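## Task

Take the tube from the shelved bench by the door and seat it fully down in one of the holes of the tube rack on the shelved bench by the window. The tube must never reach the floor. Open the hand and withdraw so the tube stays in place without the robot's help. The robot must not tip over or be left leaning.

## Robot and tools

ROBOT. A two-wheeled cart, 0.53 m wide, spanning x = -0.35 to 0.07 m in its own frame. It has a head camera on a pan/tilt neck and two arms, left_arm and right_arm, each with five joints and a gripper. The arms' vertical pan axes sit at x = -0.060 and y = +0.155 (left) or -0.155 m (right). The shoulder is 0.03 m out from that axis and 0.89 m above the floor. Link lengths are 0.116 (upper arm), 0.135 (forearm) and 0.162 m (hand). The fixed jaw's tip can get roughly 0.44 m from its pan axis and no lower than about 0.55 m off the floor. Something may occasionally bump a loose object.

FRAMES. Base frame: origin on the floor between the drive wheels, x ahead, y to the left, z up. left_hand and right_hand in results are the fixed-jaw tip positions in this frame; a held object lies beside that tip, on the swinging-jaw side. Hand axes: z runs out along the fingers, y from the swinging jaw toward the fixed jaw. base_odometry is measured from the base frame at the scene's start, integrates wheel rotation only (so slip looks like motion), and reports heading between -3.142 and 3.142, positive leftward.

execute_actions. Arguments: actions, a list holding one action or nothing (empty just reports state and images); cameras, a list of names from head_camera, left_wrist_camera, right_wrist_camera, all (omitted/null/all gives every camera, [] gives none). An action may contain base, joints, or both; these start together and may finish at different moments.
- base: exactly one key. translate_m is a relative straight drive in metres, forward positive, -1.4 to 1.4. rotate_rad is a relative turn in place in radians, counter-clockwise (left) positive, -3.2 to 3.2. No sideways motion. The offset is counted from the base position in the latest reported state. Top speeds about 0.20 m/s and 0.8 rad/s.
- joints: a map from joint name to an absolute target angle in radians. Names and ranges: head_pan_rad -3.2..3.2 (0 ahead, + left); head_tilt_rad -0.76..1.45 (0 level, + down); for each arm prefix left_arm_ / right_arm_: shoulder_pan_rad -1.919..1.919, shoulder_lift_rad -1.745..1.745, elbow_flex_rad -1.69..1.58, wrist_flex_rad -1.658..1.658, wrist_roll_rad -2.743..2.841, gripper_rad 0..1.919. A joint left out keeps working toward its previous target. Any unknown key or out-of-range number makes the whole call rejected with no motion.

JOINT MEANINGS. Pan: at 0 the left arm points left and the right arm right; positive rotates clockwise viewed from above; straight ahead is +1.571 for left_arm, -1.571 for right_arm. Bend: with lift, elbow and wrist flex all 0 the upper arm leans 0.24 rad outward from vertical and forearm and fingers are horizontal; positive bends downward, and lift+elbow+wrist gives how far the fingers aim below horizontal (1.571 = vertical down, possible only with the forearm no more than 0.08 rad above horizontal). Roll: -1.522 closes the jaws across the arm plane with the fixed jaw on the left looking outward; 1.619 puts it on the right; 0.049 closes them within the plane, fixed jaw below (level fingers) or nearer the pan axis (fingers down). With level fingers over furniture prefer the fixed jaw on the left, since the hand body then bulges about 0.08 m upward rather than downward. Gripper opening at the tips: 0 -> 0.003 m, 0.3 -> 0.026, 0.6 -> 0.049, 1 -> 0.076, 1.919 -> 0.106. To grip, aim up to 0.2 rad below the contact angle; much lower can trip the jaw motor. A holding jaw reads off_target; done means empty or a feeble grip.

RESULTS. base_status and joint_status give each motion's outcome: done (for the base: wheels turned the commanded amount, slip or not); off_target (stopped short, maybe still pushing: a load, an obstacle or a tripped motor); time_out (target dropped, holds where it is); not_followed, with a "joint command not followed" line and usually a cause, when a self-collision check between an arm's links or the two arms held back that arm's targets (the gripper still acts, and held-back targets may be retried later). on_its_own lists motion you did not command. joint_positions, left_hand, right_hand, base_odometry and per-arm Motor temperatures (joint order as in joint_positions) follow, then images in the order the pictures line names. MOTOR HOT warns from 55 °C; at 70 °C an OVER-TEMPERATURE FAULT stops that arm, hot joints go limp, and affected keys read limit_stop_at_motor_heat; resend them later. Once a call reports a stop, the remaining motion calls of that same reply are skipped.

OTHER TOOLS. wait(seconds 0 to 10) lets the simulation run and returns state and images. zoom_image(camera, region [x0, y0, x1, y1] in pixels, origin top-left, at most 504 by 504) magnifies that camera's latest full image. Images are 644x476; head_camera has about 41° vertical view, the wrist cameras about 79°. read_manual(section "licences") only returns licence text. finished_scene(scene) ends the current scene for good, reports success and gives the next task; call it only when the tube is seated and the hand is away.

CAUTIONS. The simulation keeps running while you compose a reply, holding the last command. Loaded joints sag toward gravity, more at long reach; offset the next target by that sag. Reported hand positions may be a few centimetres off. A joint stuck over about 0.30 rad from target for around 2 s trips its motor to 20 % torque; treat it as tripped, let it settle, then command 0.2 rad from its reading on the side away from the failed target (or 0.04 rad past the range end if needed; a jaw uses its end). Loads: about 0.4 kg at full reach, 0.7 kg within 0.28 m of the pan axis. Stowed pose: shoulder_pan -1.75 (left) / 1.75 (right), shoulder_lift 0.05, elbow_flex 1.35, wrist_flex -1.55, wrist_roll -1.52; stow in two steps, wrists first, then the other three, and when leaving stow do not move the wrists first. Turning with arms stowed needs 0.44 m of free radius; turning or reversing tight against a bench can snag the rear and topple the robot, as can pulling on things, especially in front. Never let the arms or hands collide or press on each other. Avoid dropping the tube, slamming or shoving.

Each tool is called after ">>>" as a command line: name --argument value for each argument, lists and objects as JSON in quotes; but a table of rows of numbers goes row by row, as --pt "numbers of a row", without its own name.

## Session

>>> execute_actions --actions '[]'

Scene clock: 0.00 s.
Motor temperatures (°C, as the motors report them): left_arm=[26 28 27 27 30] | right_arm=[29 29 28 25 26]
base_odometry: x=+0.000 y=+0.000 heading=+0.000 (m, m, rad; odometry frame)
base_status: not commanded
joint_positions: head_pan_rad=-0.007 head_tilt_rad=-0.014 left_arm_shoulder_pan_rad=-1.766 left_arm_shoulder_lift_rad=+0.015 left_arm_elbow_flex_rad=+1.396 left_arm_wrist_flex_rad=-1.535 left_arm_wrist_roll_rad=-1.496 left_arm_gripper_rad=+1.920 right_arm_shoulder_pan_rad=+1.778 right_arm_shoulder_lift_rad=+0.036 right_arm_elbow_flex_rad=+1.328 right_arm_wrist_flex_rad=-1.585 right_arm_wrist_roll_rad=-1.551 right_arm_gripper_rad=+1.920
joint_status: not commanded
left_hand: x=-0.2999 y=+0.0998 z=+0.8932 quat_wxyz=(-0.063, -0.658, -0.073, +0.747) (m; base frame)
right_hand: x=-0.3080 y=-0.1108 z=+0.9097 quat_wxyz=(-0.069, +0.621, -0.073, -0.778) (m; base frame)
pictures: head_camera, left_wrist_camera, right_wrist_camera
Images, in order (width x height): head_camera 644x476, left_wrist_camera 644x476, right_wrist_camera 644x476.

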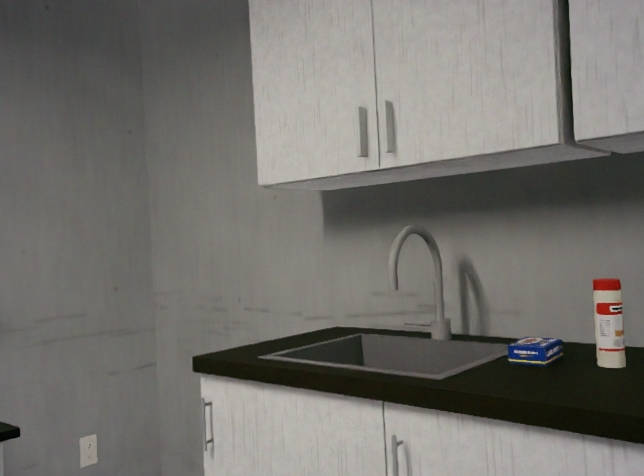

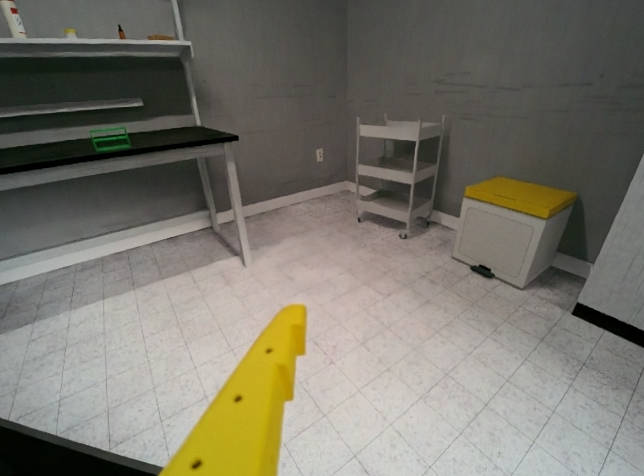

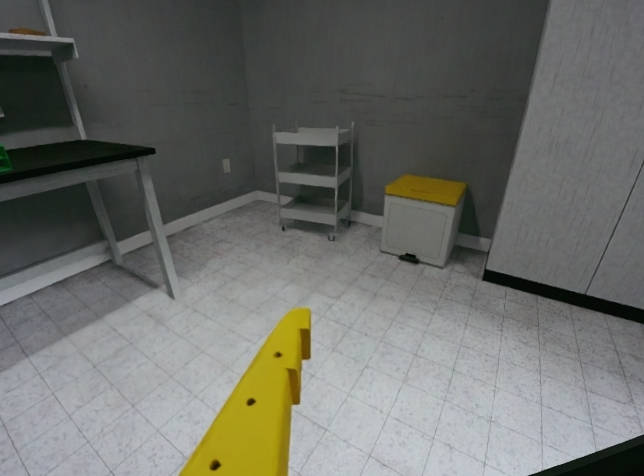

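Look around.

>>> execute_actions --actions '[{"joints":{"head_pan_rad":0.8,"head_tilt_rad":0.25}}]' --cameras '["head_camera"]'

>>> execute_actions --actions '[{"joints":{"head_pan_rad":1.6,"head_tilt_rad":0.25}}]' --cameras '["head_camera"]'

>>> execute_actions --actions '[{"joints":{"head_pan_rad":2.4,"head_tilt_rad":0.25}}]' --cameras '["head_camera"]'

>>> execute_actions --actions '[{"joints":{"head_pan_rad":3.15,"head_tilt_rad":0.25}}]' --cameras '["head_camera"]'

Scene clock: 13.60 s.
Motor temperatures (°C, as the motors report them): left_arm=[26 28 27 27 30] | right_arm=[29 29 28 25 26]
base_odometry: x=+0.000 y=+0.000 heading=+0.000 (m, m, rad; odometry frame)
base_status: not commanded
joint_positions: head_pan_rad=+0.790 head_tilt_rad=+0.243 left_arm_shoulder_pan_rad=-1.766 left_arm_shoulder_lift_rad=+0.015 left_arm_elbow_flex_rad=+1.396 left_arm_wrist_flex_rad=-1.535 left_arm_wrist_roll_rad=-1.496 left_arm_gripper_rad=+1.920 right_arm_shoulder_pan_rad=+1.778 right_arm_shoulder_lift_rad=+0.036 right_arm_elbow_flex_rad=+1.328 right_arm_wrist_flex_rad=-1.585 right_arm_wrist_roll_rad=-1.551 right_arm_gripper_rad=+1.920
joint_status: all done
left_hand: x=-0.2999 y=+0.0998 z=+0.8932 quat_wxyz=(-0.063, -0.658, -0.073, +0.747) (m; base frame)
right_hand: x=-0.3080 y=-0.1108 z=+0.9097 quat_wxyz=(-0.069, +0.621, -0.073, -0.778) (m; base frame)
pictures: head_camera
Images, in order (width x height): head_camera 644x476.

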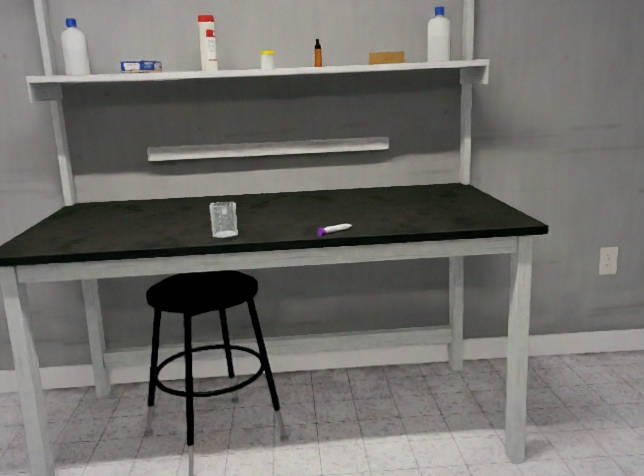

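Scene clock: 14.93 s.
Motor temperatures (°C, as the motors report them): left_arm=[26 28 27 27 30] | right_arm=[29 29 28 25 26]
base_odometry: x=+0.000 y=+0.000 heading=+0.000 (m, m, rad; odometry frame)
base_status: not commanded
joint_positions: head_pan_rad=+1.590 head_tilt_rad=+0.243 left_arm_shoulder_pan_rad=-1.766 left_arm_shoulder_lift_rad=+0.015 left_arm_elbow_flex_rad=+1.396 left_arm_wrist_flex_rad=-1.535 left_arm_wrist_roll_rad=-1.496 left_arm_gripper_rad=+1.920 right_arm_shoulder_pan_rad=+1.778 right_arm_shoulder_lift_rad=+0.036 right_arm_elbow_flex_rad=+1.328 right_arm_wrist_flex_rad=-1.585 right_arm_wrist_roll_rad=-1.551 right_arm_gripper_rad=+1.920
joint_status: all done
left_hand: x=-0.2999 y=+0.0998 z=+0.8932 quat_wxyz=(-0.063, -0.658, -0.073, +0.747) (m; base frame)
right_hand: x=-0.3080 y=-0.1108 z=+0.9097 quat_wxyz=(-0.069, +0.621, -0.073, -0.778) (m; base frame)
pictures: head_camera
Images, in order (width x height): head_camera 644x476.

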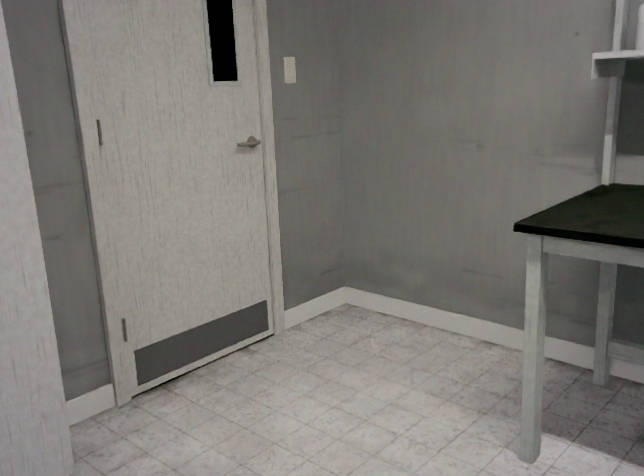

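Scene clock: 16.27 s.
Motor temperatures (°C, as the motors report them): left_arm=[26 28 27 27 30] | right_arm=[29 29 28 25 26]
base_odometry: x=+0.000 y=+0.000 heading=+0.000 (m, m, rad; odometry frame)
base_status: not commanded
joint_positions: head_pan_rad=+2.390 head_tilt_rad=+0.243 left_arm_shoulder_pan_rad=-1.766 left_arm_shoulder_lift_rad=+0.015 left_arm_elbow_flex_rad=+1.396 left_arm_wrist_flex_rad=-1.535 left_arm_wrist_roll_rad=-1.496 left_arm_gripper_rad=+1.920 right_arm_shoulder_pan_rad=+1.778 right_arm_shoulder_lift_rad=+0.036 right_arm_elbow_flex_rad=+1.328 right_arm_wrist_flex_rad=-1.585 right_arm_wrist_roll_rad=-1.551 right_arm_gripper_rad=+1.920
joint_status: all done
left_hand: x=-0.2999 y=+0.0998 z=+0.8932 quat_wxyz=(-0.063, -0.658, -0.073, +0.747) (m; base frame)
right_hand: x=-0.3080 y=-0.1108 z=+0.9097 quat_wxyz=(-0.069, +0.621, -0.073, -0.778) (m; base frame)
pictures: head_camera
Images, in order (width x height): head_camera 644x476.

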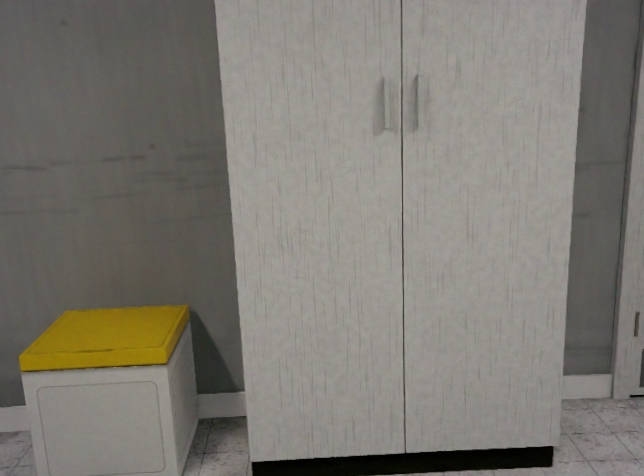

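Scene clock: 17.57 s.
Motor temperatures (°C, as the motors report them): left_arm=[26 28 27 27 30] | right_arm=[29 29 28 25 26]
base_odometry: x=+0.000 y=+0.000 heading=+0.000 (m, m, rad; odometry frame)
base_status: not commanded
joint_positions: head_pan_rad=+3.140 head_tilt_rad=+0.243 left_arm_shoulder_pan_rad=-1.766 left_arm_shoulder_lift_rad=+0.015 left_arm_elbow_flex_rad=+1.396 left_arm_wrist_flex_rad=-1.535 left_arm_wrist_roll_rad=-1.496 left_arm_gripper_rad=+1.920 right_arm_shoulder_pan_rad=+1.778 right_arm_shoulder_lift_rad=+0.036 right_arm_elbow_flex_rad=+1.328 right_arm_wrist_flex_rad=-1.585 right_arm_wrist_roll_rad=-1.551 right_arm_gripper_rad=+1.920
joint_status: all done
left_hand: x=-0.2999 y=+0.0998 z=+0.8932 quat_wxyz=(-0.063, -0.658, -0.073, +0.747) (m; base frame)
right_hand: x=-0.3080 y=-0.1108 z=+0.9097 quat_wxyz=(-0.069, +0.621, -0.073, -0.778) (m; base frame)
pictures: head_camera
Images, in order (width x height): head_camera 644x476.

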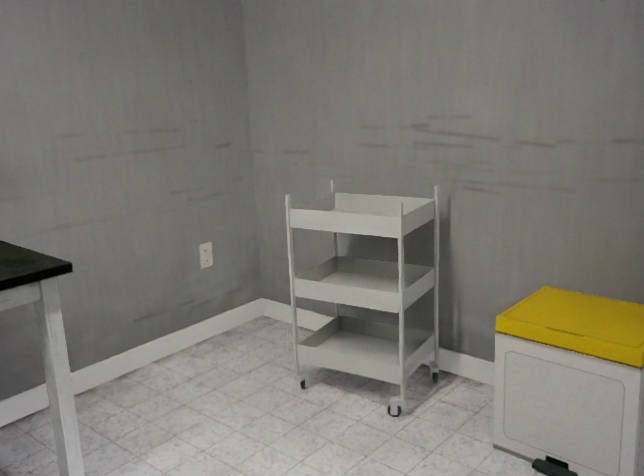

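>>> execute_actions --actions '[{"joints":{"head_pan_rad":-2.4,"head_tilt_rad":0.25}}]' --cameras '["head_camera"]'

>>> execute_actions --actions '[{"joints":{"head_pan_rad":-1.65,"head_tilt_rad":0.25}}]' --cameras '["head_camera"]'

>>> execute_actions --actions '[{"joints":{"head_pan_rad":-0.9,"head_tilt_rad":0.25}}]' --cameras '["head_camera"]'

Scene clock: 31.93 s.
Motor temperatures (°C, as the motors report them): left_arm=[26 28 27 27 30] | right_arm=[29 29 28 25 26]
base_odometry: x=+0.000 y=+0.000 heading=+0.000 (m, m, rad; odometry frame)
base_status: not commanded
joint_positions: head_pan_rad=-2.390 head_tilt_rad=+0.243 left_arm_shoulder_pan_rad=-1.766 left_arm_shoulder_lift_rad=+0.015 left_arm_elbow_flex_rad=+1.396 left_arm_wrist_flex_rad=-1.535 left_arm_wrist_roll_rad=-1.496 left_arm_gripper_rad=+1.920 right_arm_shoulder_pan_rad=+1.778 right_arm_shoulder_lift_rad=+0.036 right_arm_elbow_flex_rad=+1.328 right_arm_wrist_flex_rad=-1.585 right_arm_wrist_roll_rad=-1.551 right_arm_gripper_rad=+1.920
joint_status: all done
left_hand: x=-0.2999 y=+0.0998 z=+0.8932 quat_wxyz=(-0.063, -0.658, -0.073, +0.747) (m; base frame)
right_hand: x=-0.3080 y=-0.1108 z=+0.9097 quat_wxyz=(-0.069, +0.621, -0.073, -0.778) (m; base frame)
pictures: head_camera
Images, in order (width x height): head_camera 644x476.

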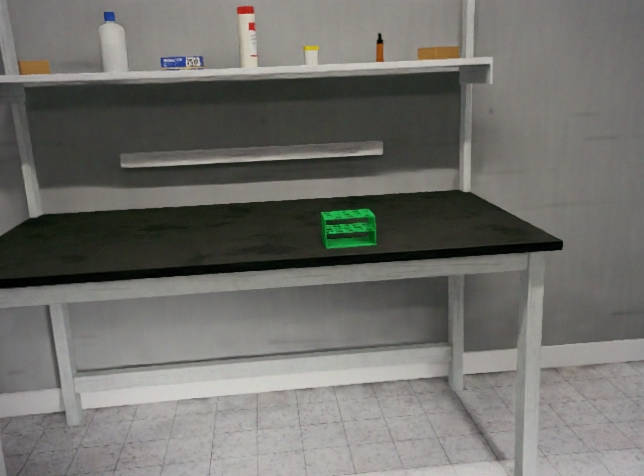

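Scene clock: 33.23 s.
Motor temperatures (°C, as the motors report them): left_arm=[26 28 27 27 30] | right_arm=[29 29 28 25 26]
base_odometry: x=+0.000 y=+0.000 heading=+0.000 (m, m, rad; odometry frame)
base_status: not commanded
joint_positions: head_pan_rad=-1.660 head_tilt_rad=+0.243 left_arm_shoulder_pan_rad=-1.766 left_arm_shoulder_lift_rad=+0.015 left_arm_elbow_flex_rad=+1.396 left_arm_wrist_flex_rad=-1.535 left_arm_wrist_roll_rad=-1.496 left_arm_gripper_rad=+1.920 right_arm_shoulder_pan_rad=+1.778 right_arm_shoulder_lift_rad=+0.036 right_arm_elbow_flex_rad=+1.328 right_arm_wrist_flex_rad=-1.585 right_arm_wrist_roll_rad=-1.551 right_arm_gripper_rad=+1.920
joint_status: all done
left_hand: x=-0.2999 y=+0.0998 z=+0.8932 quat_wxyz=(-0.063, -0.658, -0.073, +0.747) (m; base frame)
right_hand: x=-0.3080 y=-0.1108 z=+0.9097 quat_wxyz=(-0.069, +0.621, -0.073, -0.778) (m; base frame)
pictures: head_camera
Images, in order (width x height): head_camera 644x476.

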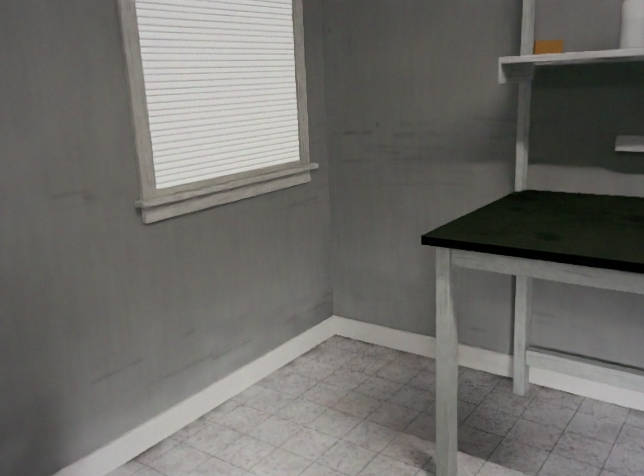

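Scene clock: 34.53 s.
Motor temperatures (°C, as the motors report them): left_arm=[26 28 27 27 30] | right_arm=[29 29 28 25 26]
base_odometry: x=+0.000 y=+0.000 heading=+0.000 (m, m, rad; odometry frame)
base_status: not commanded
joint_positions: head_pan_rad=-0.910 head_tilt_rad=+0.243 left_arm_shoulder_pan_rad=-1.766 left_arm_shoulder_lift_rad=+0.015 left_arm_elbow_flex_rad=+1.396 left_arm_wrist_flex_rad=-1.535 left_arm_wrist_roll_rad=-1.496 left_arm_gripper_rad=+1.920 right_arm_shoulder_pan_rad=+1.778 right_arm_shoulder_lift_rad=+0.036 right_arm_elbow_flex_rad=+1.328 right_arm_wrist_flex_rad=-1.585 right_arm_wrist_roll_rad=-1.551 right_arm_gripper_rad=+1.920
joint_status: all done
left_hand: x=-0.2999 y=+0.0998 z=+0.8932 quat_wxyz=(-0.063, -0.658, -0.073, +0.747) (m; base frame)
right_hand: x=-0.3080 y=-0.1108 z=+0.9097 quat_wxyz=(-0.069, +0.621, -0.073, -0.778) (m; base frame)
pictures: head_camera
Images, in order (width x height): head_camera 644x476.

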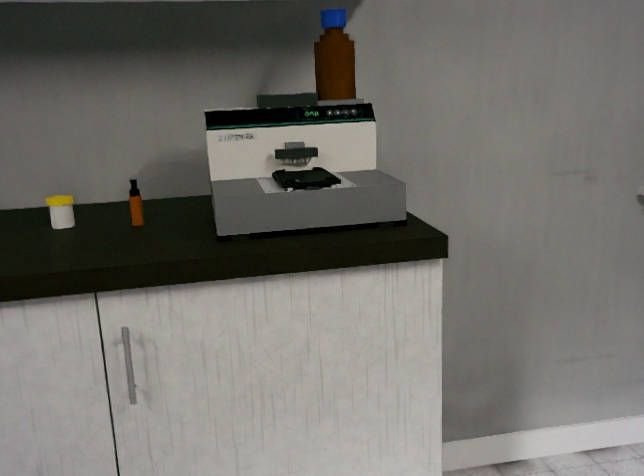

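>>> execute_actions --actions '[{"base":{"rotate_rad":0.766},"joints":{"head_pan_rad":0.0,"head_tilt_rad":0.3}}]' --cameras '["head_camera"]'

>>> execute_actions --actions '[{"base":{"translate_m":1.03}}]' --cameras '[]'

>>> execute_actions --actions '[{"base":{"rotate_rad":0.254},"joints":{"head_tilt_rad":0.55}}]' --cameras '["head_camera"]'

Scene clock: 117.37 s.
Motor temperatures (°C, as the motors report them): left_arm=[26 28 27 27 30] | right_arm=[29 29 28 25 26]
base_odometry: x=-0.001 y=+0.000 heading=+0.765 (m, m, rad; odometry frame)
base_status: done
joint_positions: head_pan_rad=-0.010 head_tilt_rad=+0.293 left_arm_shoulder_pan_rad=-1.766 left_arm_shoulder_lift_rad=+0.015 left_arm_elbow_flex_rad=+1.396 left_arm_wrist_flex_rad=-1.535 left_arm_wrist_roll_rad=-1.496 left_arm_gripper_rad=+1.920 right_arm_shoulder_pan_rad=+1.778 right_arm_shoulder_lift_rad=+0.036 right_arm_elbow_flex_rad=+1.328 right_arm_wrist_flex_rad=-1.585 right_arm_wrist_roll_rad=-1.551 right_arm_gripper_rad=+1.920
joint_status: all done
left_hand: x=-0.2999 y=+0.0998 z=+0.8932 quat_wxyz=(-0.063, -0.658, -0.073, +0.747) (m; base frame)
right_hand: x=-0.3080 y=-0.1108 z=+0.9097 quat_wxyz=(-0.069, +0.621, -0.073, -0.778) (m; base frame)
pictures: head_camera
Images, in order (width x height): head_camera 644x476.

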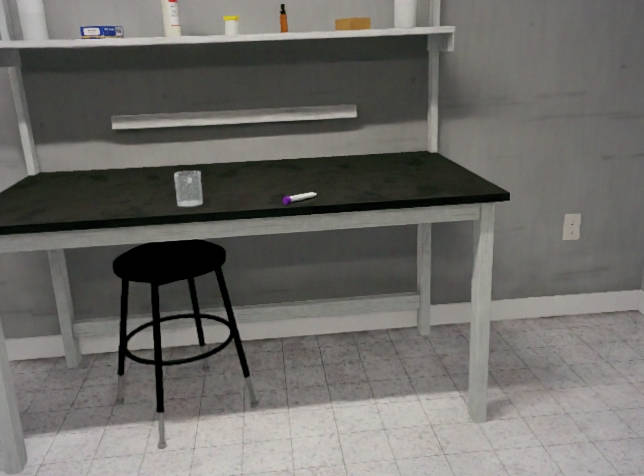

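Scene clock: 123.43 s.
Motor temperatures (°C, as the motors report them): left_arm=[26 28 27 27 30] | right_arm=[29 29 28 25 26]
base_odometry: x=+0.741 y=+0.714 heading=+0.765 (m, m, rad; odometry frame)
base_status: done
joint_positions: head_pan_rad=-0.010 head_tilt_rad=+0.293 left_arm_shoulder_pan_rad=-1.766 left_arm_shoulder_lift_rad=+0.015 left_arm_elbow_flex_rad=+1.396 left_arm_wrist_flex_rad=-1.535 left_arm_wrist_roll_rad=-1.496 left_arm_gripper_rad=+1.920 right_arm_shoulder_pan_rad=+1.778 right_arm_shoulder_lift_rad=+0.036 right_arm_elbow_flex_rad=+1.328 right_arm_wrist_flex_rad=-1.585 right_arm_wrist_roll_rad=-1.551 right_arm_gripper_rad=+1.920
joint_status: not commanded
left_hand: x=-0.2999 y=+0.0998 z=+0.8932 quat_wxyz=(-0.063, -0.658, -0.073, +0.747) (m; base frame)
right_hand: x=-0.3080 y=-0.1108 z=+0.9097 quat_wxyz=(-0.069, +0.621, -0.073, -0.778) (m; base frame)
pictures: none
No camera images: the call's "cameras" was empty. Leave "cameras" out to get every camera's image.

Scene clock: 124.43 s.
Motor temperatures (°C, as the motors report them): left_arm=[26 28 27 27 30] | right_arm=[29 29 28 25 26]
base_odometry: x=+0.741 y=+0.714 heading=+1.017 (m, m, rad; odometry frame)
base_status: done
joint_positions: head_pan_rad=-0.010 head_tilt_rad=+0.544 left_arm_shoulder_pan_rad=-1.766 left_arm_shoulder_lift_rad=+0.015 left_arm_elbow_flex_rad=+1.396 left_arm_wrist_flex_rad=-1.535 left_arm_wrist_roll_rad=-1.496 left_arm_gripper_rad=+1.920 right_arm_shoulder_pan_rad=+1.778 right_arm_shoulder_lift_rad=+0.036 right_arm_elbow_flex_rad=+1.328 right_arm_wrist_flex_rad=-1.585 right_arm_wrist_roll_rad=-1.551 right_arm_gripper_rad=+1.920
joint_status: all done
left_hand: x=-0.2999 y=+0.0998 z=+0.8932 quat_wxyz=(-0.063, -0.658, -0.073, +0.747) (m; base frame)
right_hand: x=-0.3080 y=-0.1108 z=+0.9097 quat_wxyz=(-0.069, +0.621, -0.073, -0.778) (m; base frame)
pictures: head_camera
Images, in order (width x height): head_camera 644x476.

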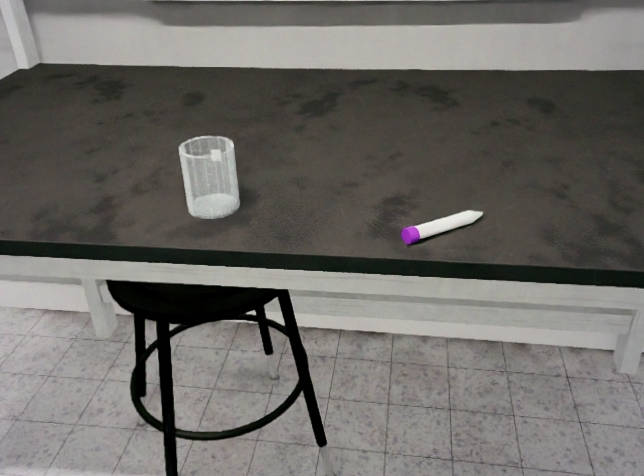

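>>> execute_actions --actions '[{"joints":{"right_arm_shoulder_pan_rad":0.3,"right_arm_shoulder_lift_rad":0.1,"right_arm_elbow_flex_rad":0.9}}]' --cameras '[]'

>>> execute_actions --actions '[{"joints":{"right_arm_shoulder_pan_rad":-1.571,"right_arm_shoulder_lift_rad":0.2,"right_arm_elbow_flex_rad":-0.15,"right_arm_wrist_flex_rad":1.3,"right_arm_wrist_roll_rad":0.58,"right_arm_gripper_rad":0.8,"head_tilt_rad":0.8}}]'

Scene clock: 183.10 s.
Motor temperatures (°C, as the motors report them): left_arm=[26 28 27 27 30] | right_arm=[29 29 28 25 26]
base_odometry: x=+0.741 y=+0.714 heading=+1.017 (m, m, rad; odometry frame)
base_status: not commanded
joint_positions: head_pan_rad=-0.010 head_tilt_rad=+0.544 left_arm_shoulder_pan_rad=-1.766 left_arm_shoulder_lift_rad=+0.015 left_arm_elbow_flex_rad=+1.396 left_arm_wrist_flex_rad=-1.535 left_arm_wrist_roll_rad=-1.496 left_arm_gripper_rad=+1.920 right_arm_shoulder_pan_rad=+0.307 right_arm_shoulder_lift_rad=+0.107 right_arm_elbow_flex_rad=+0.925 right_arm_wrist_flex_rad=-1.585 right_arm_wrist_roll_rad=-1.551 right_arm_gripper_rad=+1.920
joint_status: all done
left_hand: x=-0.2999 y=+0.0998 z=+0.8932 quat_wxyz=(-0.063, -0.658, -0.073, +0.747) (m; base frame)
right_hand: x=-0.1373 y=-0.4248 z=+0.9743 quat_wxyz=(+0.526, +0.397, +0.282, -0.697) (m; base frame)
pictures: none
No camera images: the call's "cameras" was empty. Leave "cameras" out to get every camera's image.

Scene clock: 185.73 s.
Motor temperatures (°C, as the motors report them): left_arm=[26 28 27 27 30] | right_arm=[29 29 28 25 26]
base_odometry: x=+0.741 y=+0.714 heading=+1.017 (m, m, rad; odometry frame)
base_status: not commanded
joint_positions: head_pan_rad=-0.010 head_tilt_rad=+0.795 left_arm_shoulder_pan_rad=-1.766 left_arm_shoulder_lift_rad=+0.015 left_arm_elbow_flex_rad=+1.396 left_arm_wrist_flex_rad=-1.535 left_arm_wrist_roll_rad=-1.496 left_arm_gripper_rad=+1.920 right_arm_shoulder_pan_rad=-1.563 right_arm_shoulder_lift_rad=+0.220 right_arm_elbow_flex_rad=-0.118 right_arm_wrist_flex_rad=+1.290 right_arm_wrist_roll_rad=+0.570 right_arm_gripper_rad=+0.805
joint_status: all done
left_hand: x=-0.2999 y=+0.0998 z=+0.8932 quat_wxyz=(-0.063, -0.658, -0.073, +0.747) (m; base frame)
right_hand: x=+0.1790 y=-0.1611 z=+0.8300 quat_wxyz=(+0.045, -0.860, +0.502, -0.078) (m; base frame)
pictures: head_camera, left_wrist_camera, right_wrist_camera
Images, in order (width x height): head_camera 644x476, left_wrist_camera 644x476, right_wrist_camera 644x476.

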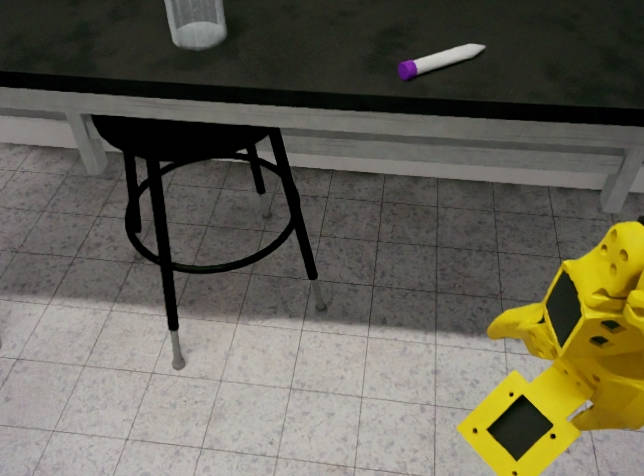

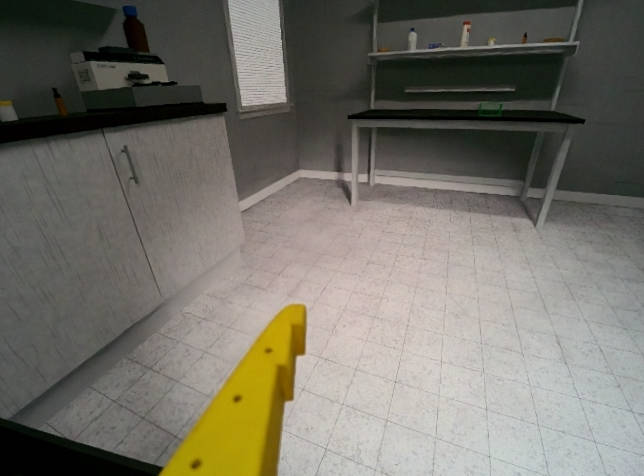

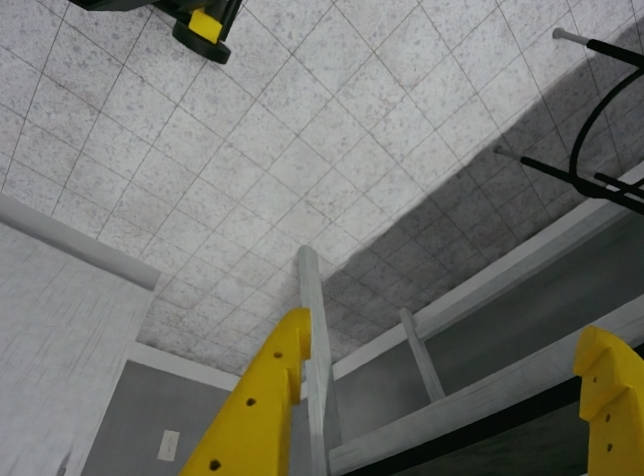

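>>> execute_actions --actions '[{"base":{"translate_m":0.49},"joints":{"head_tilt_rad":1.1,"head_pan_rad":-0.3}}]' --cameras '["head_camera","right_wrist_camera"]'

Scene clock: 204.07 s.
Motor temperatures (°C, as the motors report them): left_arm=[26 28 27 27 30] | right_arm=[29 29 28 25 26]
base_odometry: x=+0.998 y=+1.132 heading=+1.019 (m, m, rad; odometry frame)
base_status: done
joint_positions: head_pan_rad=-0.290 head_tilt_rad=+1.095 left_arm_shoulder_pan_rad=-1.766 left_arm_shoulder_lift_rad=+0.015 left_arm_elbow_flex_rad=+1.396 left_arm_wrist_flex_rad=-1.535 left_arm_wrist_roll_rad=-1.496 left_arm_gripper_rad=+1.920 right_arm_shoulder_pan_rad=-1.563 right_arm_shoulder_lift_rad=+0.220 right_arm_elbow_flex_rad=-0.118 right_arm_wrist_flex_rad=+1.290 right_arm_wrist_roll_rad=+0.570 right_arm_gripper_rad=+0.805
joint_status: all done
left_hand: x=-0.2999 y=+0.0998 z=+0.8932 quat_wxyz=(-0.063, -0.658, -0.073, +0.747) (m; base frame)
right_hand: x=+0.1790 y=-0.1611 z=+0.8300 quat_wxyz=(+0.045, -0.860, +0.502, -0.078) (m; base frame)
pictures: head_camera, right_wrist_camera
Images, in order (width x height): head_camera 644x476, right_wrist_camera 644x476.

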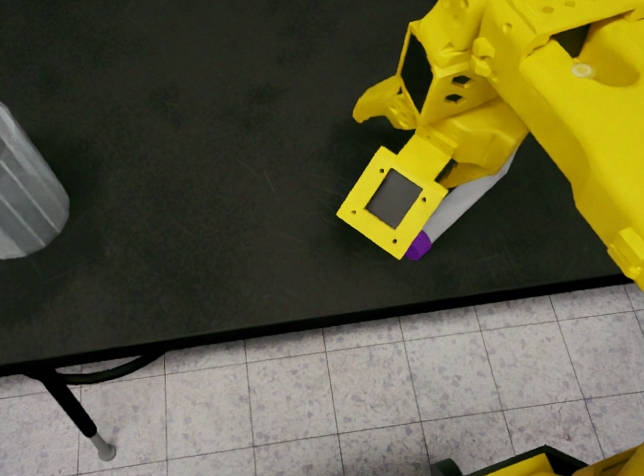

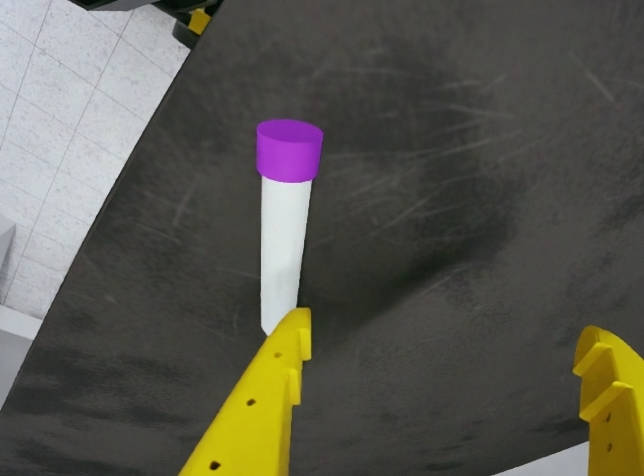

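>>> execute_actions --actions '[{"joints":{"right_arm_shoulder_lift_rad":0.26,"right_arm_elbow_flex_rad":-0.03,"right_arm_wrist_flex_rad":1.30,"right_arm_gripper_rad":0.7,"head_tilt_rad":1.15,"head_pan_rad":-0.15}}]' --cameras '["head_camera","right_wrist_camera"]'

Scene clock: 255.93 s.
Motor temperatures (°C, as the motors report them): left_arm=[26 28 27 27 30] | right_arm=[29 29 28 25 26]
base_odometry: x=+0.998 y=+1.132 heading=+1.019 (m, m, rad; odometry frame)
base_status: not commanded
joint_positions: head_pan_rad=-0.160 head_tilt_rad=+1.145 left_arm_shoulder_pan_rad=-1.766 left_arm_shoulder_lift_rad=+0.015 left_arm_elbow_flex_rad=+1.396 left_arm_wrist_flex_rad=-1.535 left_arm_wrist_roll_rad=-1.496 left_arm_gripper_rad=+1.920 right_arm_shoulder_pan_rad=-1.563 right_arm_shoulder_lift_rad=+0.274 right_arm_elbow_flex_rad=-0.026 right_arm_wrist_flex_rad=+1.290 right_arm_wrist_roll_rad=+0.570 right_arm_gripper_rad=+0.706
joint_status: all done
left_hand: x=-0.2999 y=+0.0998 z=+0.8932 quat_wxyz=(-0.063, -0.658, -0.073, +0.747) (m; base frame)
right_hand: x=+0.1585 y=-0.1609 z=+0.8061 quat_wxyz=(+0.008, -0.864, +0.504, -0.015) (m; base frame)
pictures: head_camera, right_wrist_camera
Images, in order (width x height): head_camera 644x476, right_wrist_camera 644x476.

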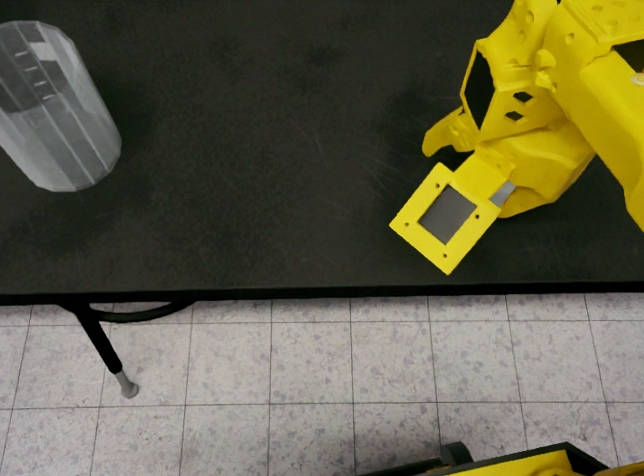

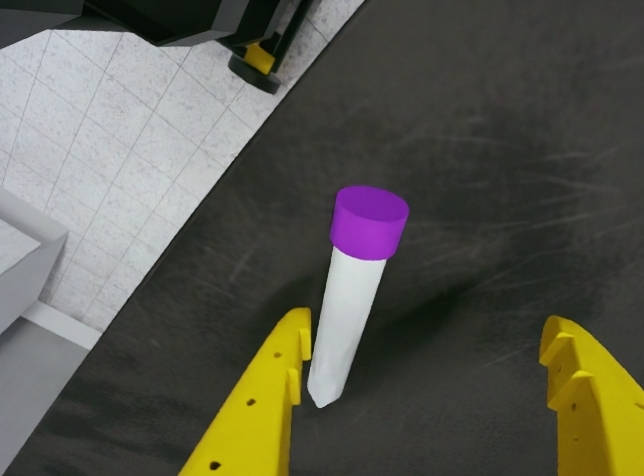

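>>> execute_actions --actions '[{"joints":{"right_arm_shoulder_lift_rad":0.315,"right_arm_elbow_flex_rad":0.035,"right_arm_wrist_flex_rad":1.19}}]' --cameras '["right_wrist_camera"]'

Scene clock: 288.13 s.
Motor temperatures (°C, as the motors report them): left_arm=[26 28 27 27 30] | right_arm=[29 29 28 25 26]
base_odometry: x=+0.998 y=+1.132 heading=+1.019 (m, m, rad; odometry frame)
base_status: not commanded
joint_positions: head_pan_rad=-0.160 head_tilt_rad=+1.145 left_arm_shoulder_pan_rad=-1.766 left_arm_shoulder_lift_rad=+0.015 left_arm_elbow_flex_rad=+1.396 left_arm_wrist_flex_rad=-1.535 left_arm_wrist_roll_rad=-1.496 left_arm_gripper_rad=+1.920 right_arm_shoulder_pan_rad=-1.563 right_arm_shoulder_lift_rad=+0.329 right_arm_elbow_flex_rad=+0.038 right_arm_wrist_flex_rad=+1.201 right_arm_wrist_roll_rad=+0.570 right_arm_gripper_rad=+0.706
joint_status: all done
left_hand: x=-0.2999 y=+0.0998 z=+0.8932 quat_wxyz=(-0.063, -0.658, -0.073, +0.747) (m; base frame)
right_hand: x=+0.1547 y=-0.1609 z=+0.7874 quat_wxyz=(+0.001, -0.864, +0.504, -0.001) (m; base frame)
pictures: right_wrist_camera
Images, in order (width x height): right_wrist_camera 644x476.

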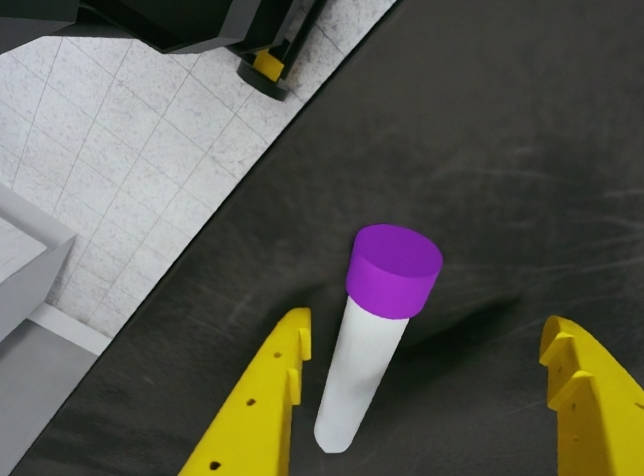

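>>> execute_actions --actions '[{"joints":{"right_arm_shoulder_pan_rad":-1.49,"right_arm_shoulder_lift_rad":0.395,"right_arm_elbow_flex_rad":-0.095,"right_arm_wrist_flex_rad":1.255}}]' --cameras '["right_wrist_camera"]'

Scene clock: 315.97 s.
Motor temperatures (°C, as the motors report them): left_arm=[26 28 27 27 30] | right_arm=[29 29 28 25 26]
base_odometry: x=+0.998 y=+1.132 heading=+1.019 (m, m, rad; odometry frame)
base_status: not commanded
joint_positions: head_pan_rad=-0.160 head_tilt_rad=+1.145 left_arm_shoulder_pan_rad=-1.766 left_arm_shoulder_lift_rad=+0.015 left_arm_elbow_flex_rad=+1.396 left_arm_wrist_flex_rad=-1.535 left_arm_wrist_roll_rad=-1.496 left_arm_gripper_rad=+1.920 right_arm_shoulder_pan_rad=-1.497 right_arm_shoulder_lift_rad=+0.410 right_arm_elbow_flex_rad=-0.068 right_arm_wrist_flex_rad=+1.244 right_arm_wrist_roll_rad=+0.570 right_arm_gripper_rad=+0.706
joint_status: all done
left_hand: x=-0.2999 y=+0.0998 z=+0.8932 quat_wxyz=(-0.063, -0.658, -0.073, +0.747) (m; base frame)
right_hand: x=+0.1596 y=-0.1755 z=+0.7852 quat_wxyz=(-0.004, -0.847, +0.532, +0.007) (m; base frame)
pictures: right_wrist_camera
Images, in order (width x height): right_wrist_camera 644x476.

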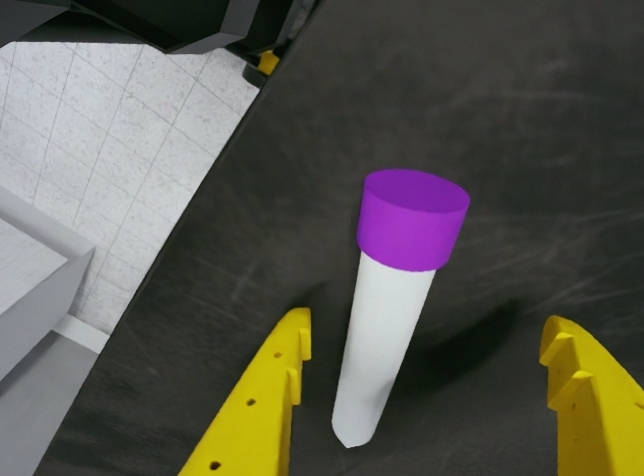

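>>> execute_actions --actions '[{"joints":{"right_arm_shoulder_pan_rad":-1.452,"right_arm_shoulder_lift_rad":0.485,"right_arm_elbow_flex_rad":-0.16,"right_arm_wrist_flex_rad":1.195,"right_arm_wrist_roll_rad":0.52}}]' --cameras '["right_wrist_camera"]'

Scene clock: 329.63 s.
Motor temperatures (°C, as the motors report them): left_arm=[26 28 27 27 30] | right_arm=[29 29 28 25 26]
base_odometry: x=+0.998 y=+1.132 heading=+1.019 (m, m, rad; odometry frame)
base_status: not commanded
joint_positions: head_pan_rad=-0.160 head_tilt_rad=+1.145 left_arm_shoulder_pan_rad=-1.766 left_arm_shoulder_lift_rad=+0.015 left_arm_elbow_flex_rad=+1.396 left_arm_wrist_flex_rad=-1.535 left_arm_wrist_roll_rad=-1.496 left_arm_gripper_rad=+1.920 right_arm_shoulder_pan_rad=-1.459 right_arm_shoulder_lift_rad=+0.501 right_arm_elbow_flex_rad=-0.132 right_arm_wrist_flex_rad=+1.205 right_arm_wrist_roll_rad=+0.529 right_arm_gripper_rad=+0.706
joint_status: all done
left_hand: x=-0.2999 y=+0.0998 z=+0.8932 quat_wxyz=(-0.063, -0.658, -0.073, +0.747) (m; base frame)
right_hand: x=+0.1674 y=-0.1846 z=+0.7750 quat_wxyz=(-0.001, -0.825, +0.566, +0.001) (m; base frame)
pictures: right_wrist_camera
Images, in order (width x height): right_wrist_camera 644x476.

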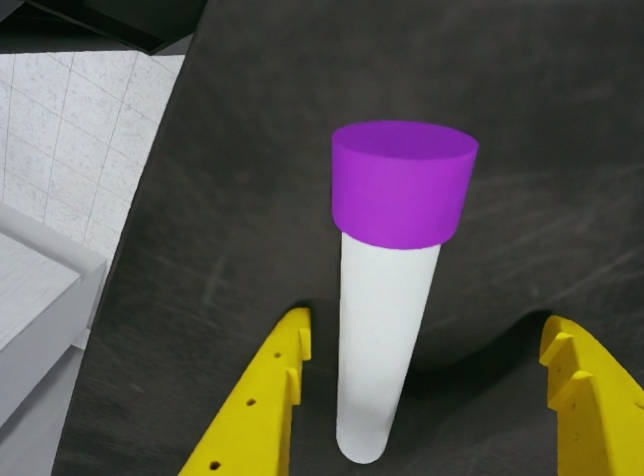

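>>> execute_actions --actions '[{"joints":{"right_arm_shoulder_lift_rad":0.515,"right_arm_wrist_flex_rad":1.175}}]' --cameras '["right_wrist_camera"]'

Scene clock: 342.77 s.
Motor temperatures (°C, as the motors report them): left_arm=[26 28 27 27 30] | right_arm=[29 29 28 25 26]
base_odometry: x=+0.998 y=+1.132 heading=+1.019 (m, m, rad; odometry frame)
base_status: not commanded
joint_positions: head_pan_rad=-0.160 head_tilt_rad=+1.145 left_arm_shoulder_pan_rad=-1.766 left_arm_shoulder_lift_rad=+0.015 left_arm_elbow_flex_rad=+1.396 left_arm_wrist_flex_rad=-1.535 left_arm_wrist_roll_rad=-1.496 left_arm_gripper_rad=+1.920 right_arm_shoulder_pan_rad=-1.459 right_arm_shoulder_lift_rad=+0.519 right_arm_elbow_flex_rad=-0.135 right_arm_wrist_flex_rad=+1.193 right_arm_wrist_roll_rad=+0.529 right_arm_gripper_rad=+0.706
joint_status: all done
left_hand: x=-0.2999 y=+0.0998 z=+0.8932 quat_wxyz=(-0.063, -0.658, -0.073, +0.747) (m; base frame)
right_hand: x=+0.1678 y=-0.1846 z=+0.7716 quat_wxyz=(-0.001, -0.825, +0.566, +0.003) (m; base frame)
pictures: right_wrist_camera
Images, in order (width x height): right_wrist_camera 644x476.

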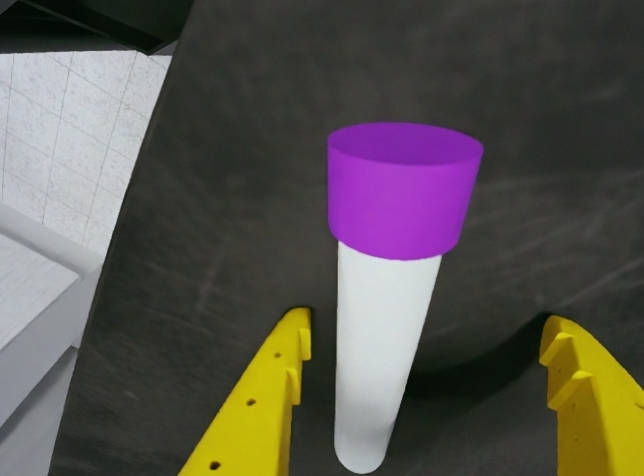

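>>> execute_actions --actions '[{"joints":{"right_arm_gripper_rad":0.02}}]' --cameras '["right_wrist_camera","head_camera"]'

Scene clock: 349.00 s.
Motor temperatures (°C, as the motors report them): left_arm=[26 28 27 27 30] | right_arm=[29 29 28 25 26]
base_odometry: x=+0.998 y=+1.132 heading=+1.019 (m, m, rad; odometry frame)
base_status: not commanded
joint_positions: head_pan_rad=-0.160 head_tilt_rad=+1.145 left_arm_shoulder_pan_rad=-1.766 left_arm_shoulder_lift_rad=+0.015 left_arm_elbow_flex_rad=+1.396 left_arm_wrist_flex_rad=-1.535 left_arm_wrist_roll_rad=-1.496 left_arm_gripper_rad=+1.920 right_arm_shoulder_pan_rad=-1.459 right_arm_shoulder_lift_rad=+0.521 right_arm_elbow_flex_rad=-0.158 right_arm_wrist_flex_rad=+1.181 right_arm_wrist_roll_rad=+0.529 right_arm_gripper_rad=+0.186
joint_status: right_arm_gripper_rad off_target (ended at +0.186, target +0.020)
left_hand: x=-0.2999 y=+0.0998 z=+0.8932 quat_wxyz=(-0.063, -0.658, -0.073, +0.747) (m; base frame)
right_hand: x=+0.1742 y=-0.1853 z=+0.7741 quat_wxyz=(+0.006, -0.825, +0.565, -0.012) (m; base frame)
pictures: head_camera, right_wrist_camera
Images, in order (width x height): head_camera 644x476, right_wrist_camera 644x476.

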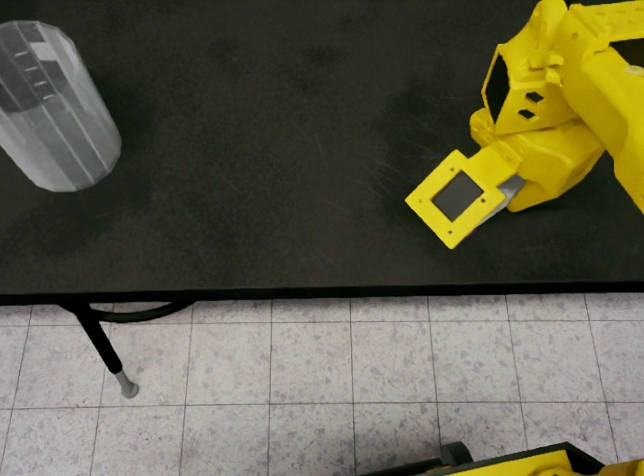

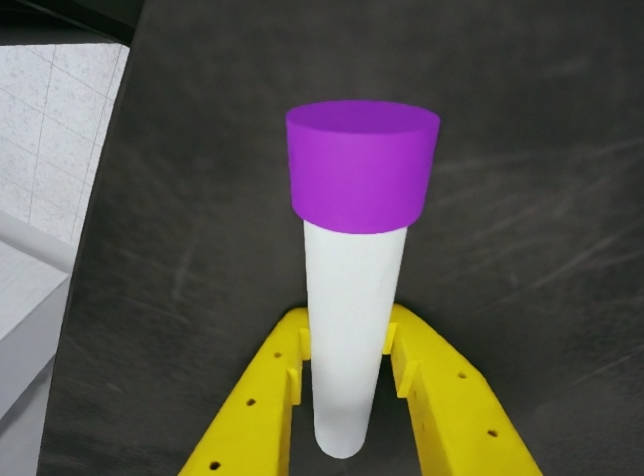

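>>> execute_actions --actions '[{"joints":{"right_arm_gripper_rad":0.0,"right_arm_shoulder_lift_rad":0.36,"right_arm_elbow_flex_rad":-0.16,"right_arm_wrist_flex_rad":1.31}}]' --cameras '["right_wrist_camera","head_camera"]'

Scene clock: 362.23 s.
Motor temperatures (°C, as the motors report them): left_arm=[26 28 27 27 30] | right_arm=[29 29 28 25 26]
base_odometry: x=+0.998 y=+1.132 heading=+1.019 (m, m, rad; odometry frame)
base_status: not commanded
joint_positions: head_pan_rad=-0.160 head_tilt_rad=+1.145 left_arm_shoulder_pan_rad=-1.766 left_arm_shoulder_lift_rad=+0.015 left_arm_elbow_flex_rad=+1.396 left_arm_wrist_flex_rad=-1.535 left_arm_wrist_roll_rad=-1.496 left_arm_gripper_rad=+1.920 right_arm_shoulder_pan_rad=-1.459 right_arm_shoulder_lift_rad=+0.410 right_arm_elbow_flex_rad=-0.156 right_arm_wrist_flex_rad=+1.297 right_arm_wrist_roll_rad=+0.529 right_arm_gripper_rad=+0.186
joint_status: right_arm_gripper_rad off_target (ended at +0.186, target +0.000); the others done
left_hand: x=-0.2999 y=+0.0998 z=+0.8932 quat_wxyz=(-0.063, -0.658, -0.073, +0.747) (m; base frame)
right_hand: x=+0.1672 y=-0.1846 z=+0.7966 quat_wxyz=(+0.005, -0.825, +0.566, -0.009) (m; base frame)
pictures: head_camera, right_wrist_camera
Images, in order (width x height): head_camera 644x476, right_wrist_camera 644x476.

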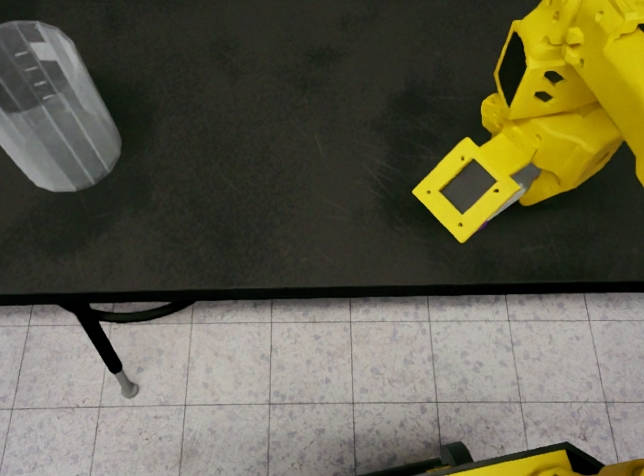

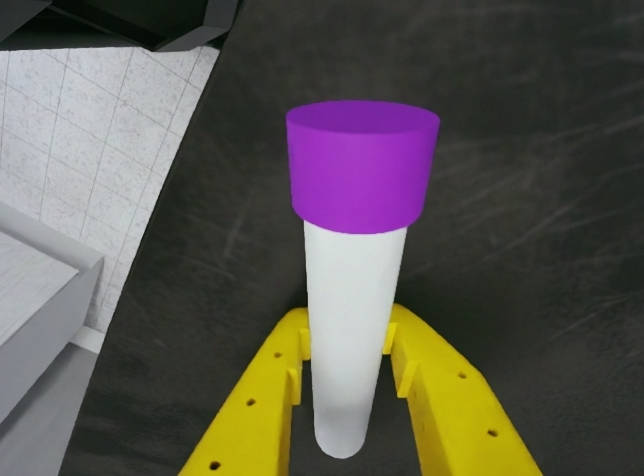

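>>> execute_actions --actions '[{"joints":{"right_arm_shoulder_lift_rad":0.15,"right_arm_elbow_flex_rad":-0.1,"right_arm_wrist_flex_rad":-0.08}}]' --cameras '["right_wrist_camera"]'

>>> execute_actions --actions '[{"joints":{"right_arm_wrist_roll_rad":-1.522,"head_tilt_rad":0.75,"head_pan_rad":-0.35}}]' --cameras '["right_wrist_camera","head_camera"]'

Scene clock: 379.50 s.
Motor temperatures (°C, as the motors report them): left_arm=[26 28 27 27 30] | right_arm=[29 29 28 25 26]
base_odometry: x=+0.998 y=+1.132 heading=+1.019 (m, m, rad; odometry frame)
base_status: not commanded
joint_positions: head_pan_rad=-0.160 head_tilt_rad=+1.145 left_arm_shoulder_pan_rad=-1.766 left_arm_shoulder_lift_rad=+0.015 left_arm_elbow_flex_rad=+1.396 left_arm_wrist_flex_rad=-1.535 left_arm_wrist_roll_rad=-1.496 left_arm_gripper_rad=+1.920 right_arm_shoulder_pan_rad=-1.459 right_arm_shoulder_lift_rad=+0.202 right_arm_elbow_flex_rad=-0.091 right_arm_wrist_flex_rad=-0.059 right_arm_wrist_roll_rad=+0.529 right_arm_gripper_rad=+0.186
joint_status: all done
left_hand: x=-0.2999 y=+0.0998 z=+0.8932 quat_wxyz=(-0.063, -0.658, -0.073, +0.747) (m; base frame)
right_hand: x=+0.3122 y=-0.2008 z=+0.9736 quat_wxyz=(+0.324, -0.598, +0.410, -0.608) (m; base frame)
pictures: right_wrist_camera
Images, in order (width x height): right_wrist_camera 644x476.

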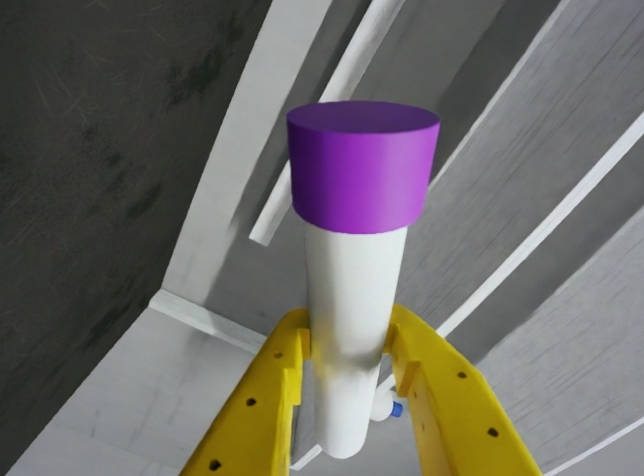

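Scene clock: 381.83 s.
Motor temperatures (°C, as the motors report them): left_arm=[26 28 27 27 30] | right_arm=[29 29 28 25 26]
base_odometry: x=+0.998 y=+1.132 heading=+1.019 (m, m, rad; odometry frame)
base_status: not commanded
joint_positions: head_pan_rad=-0.340 head_tilt_rad=+0.765 left_arm_shoulder_pan_rad=-1.766 left_arm_shoulder_lift_rad=+0.015 left_arm_elbow_flex_rad=+1.396 left_arm_wrist_flex_rad=-1.535 left_arm_wrist_roll_rad=-1.496 left_arm_gripper_rad=+1.920 right_arm_shoulder_pan_rad=-1.459 right_arm_shoulder_lift_rad=+0.202 right_arm_elbow_flex_rad=-0.091 right_arm_wrist_flex_rad=-0.059 right_arm_wrist_roll_rad=-1.513 right_arm_gripper_rad=+0.186
joint_status: all done
left_hand: x=-0.2999 y=+0.0998 z=+0.8932 quat_wxyz=(-0.063, -0.658, -0.073, +0.747) (m; base frame)
right_hand: x=+0.3138 y=-0.1892 z=+0.9802 quat_wxyz=(+0.687, +0.037, +0.724, -0.042) (m; base frame)
pictures: head_camera, right_wrist_camera
Images, in order (width x height): head_camera 644x476, right_wrist_camera 644x476.

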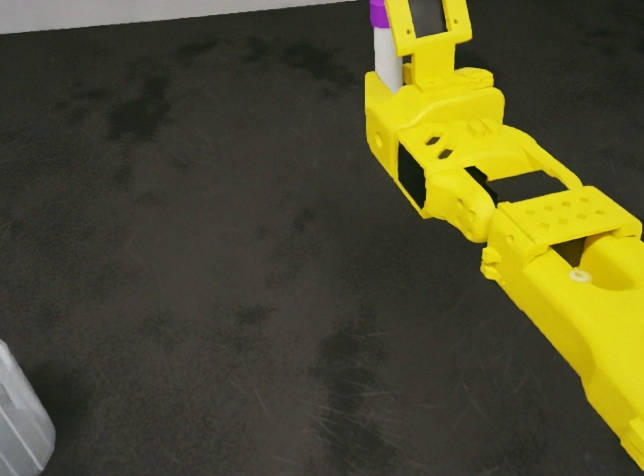

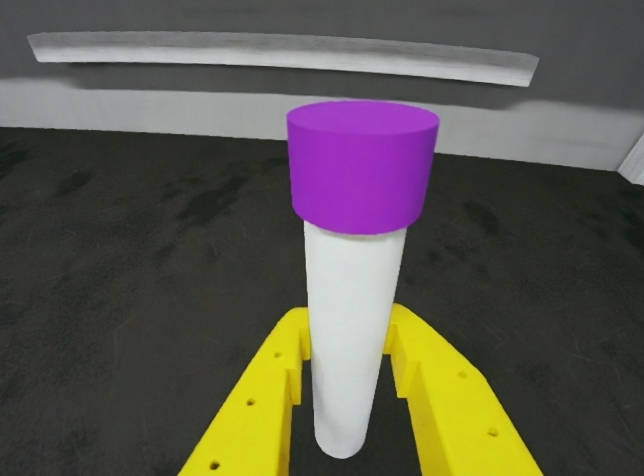

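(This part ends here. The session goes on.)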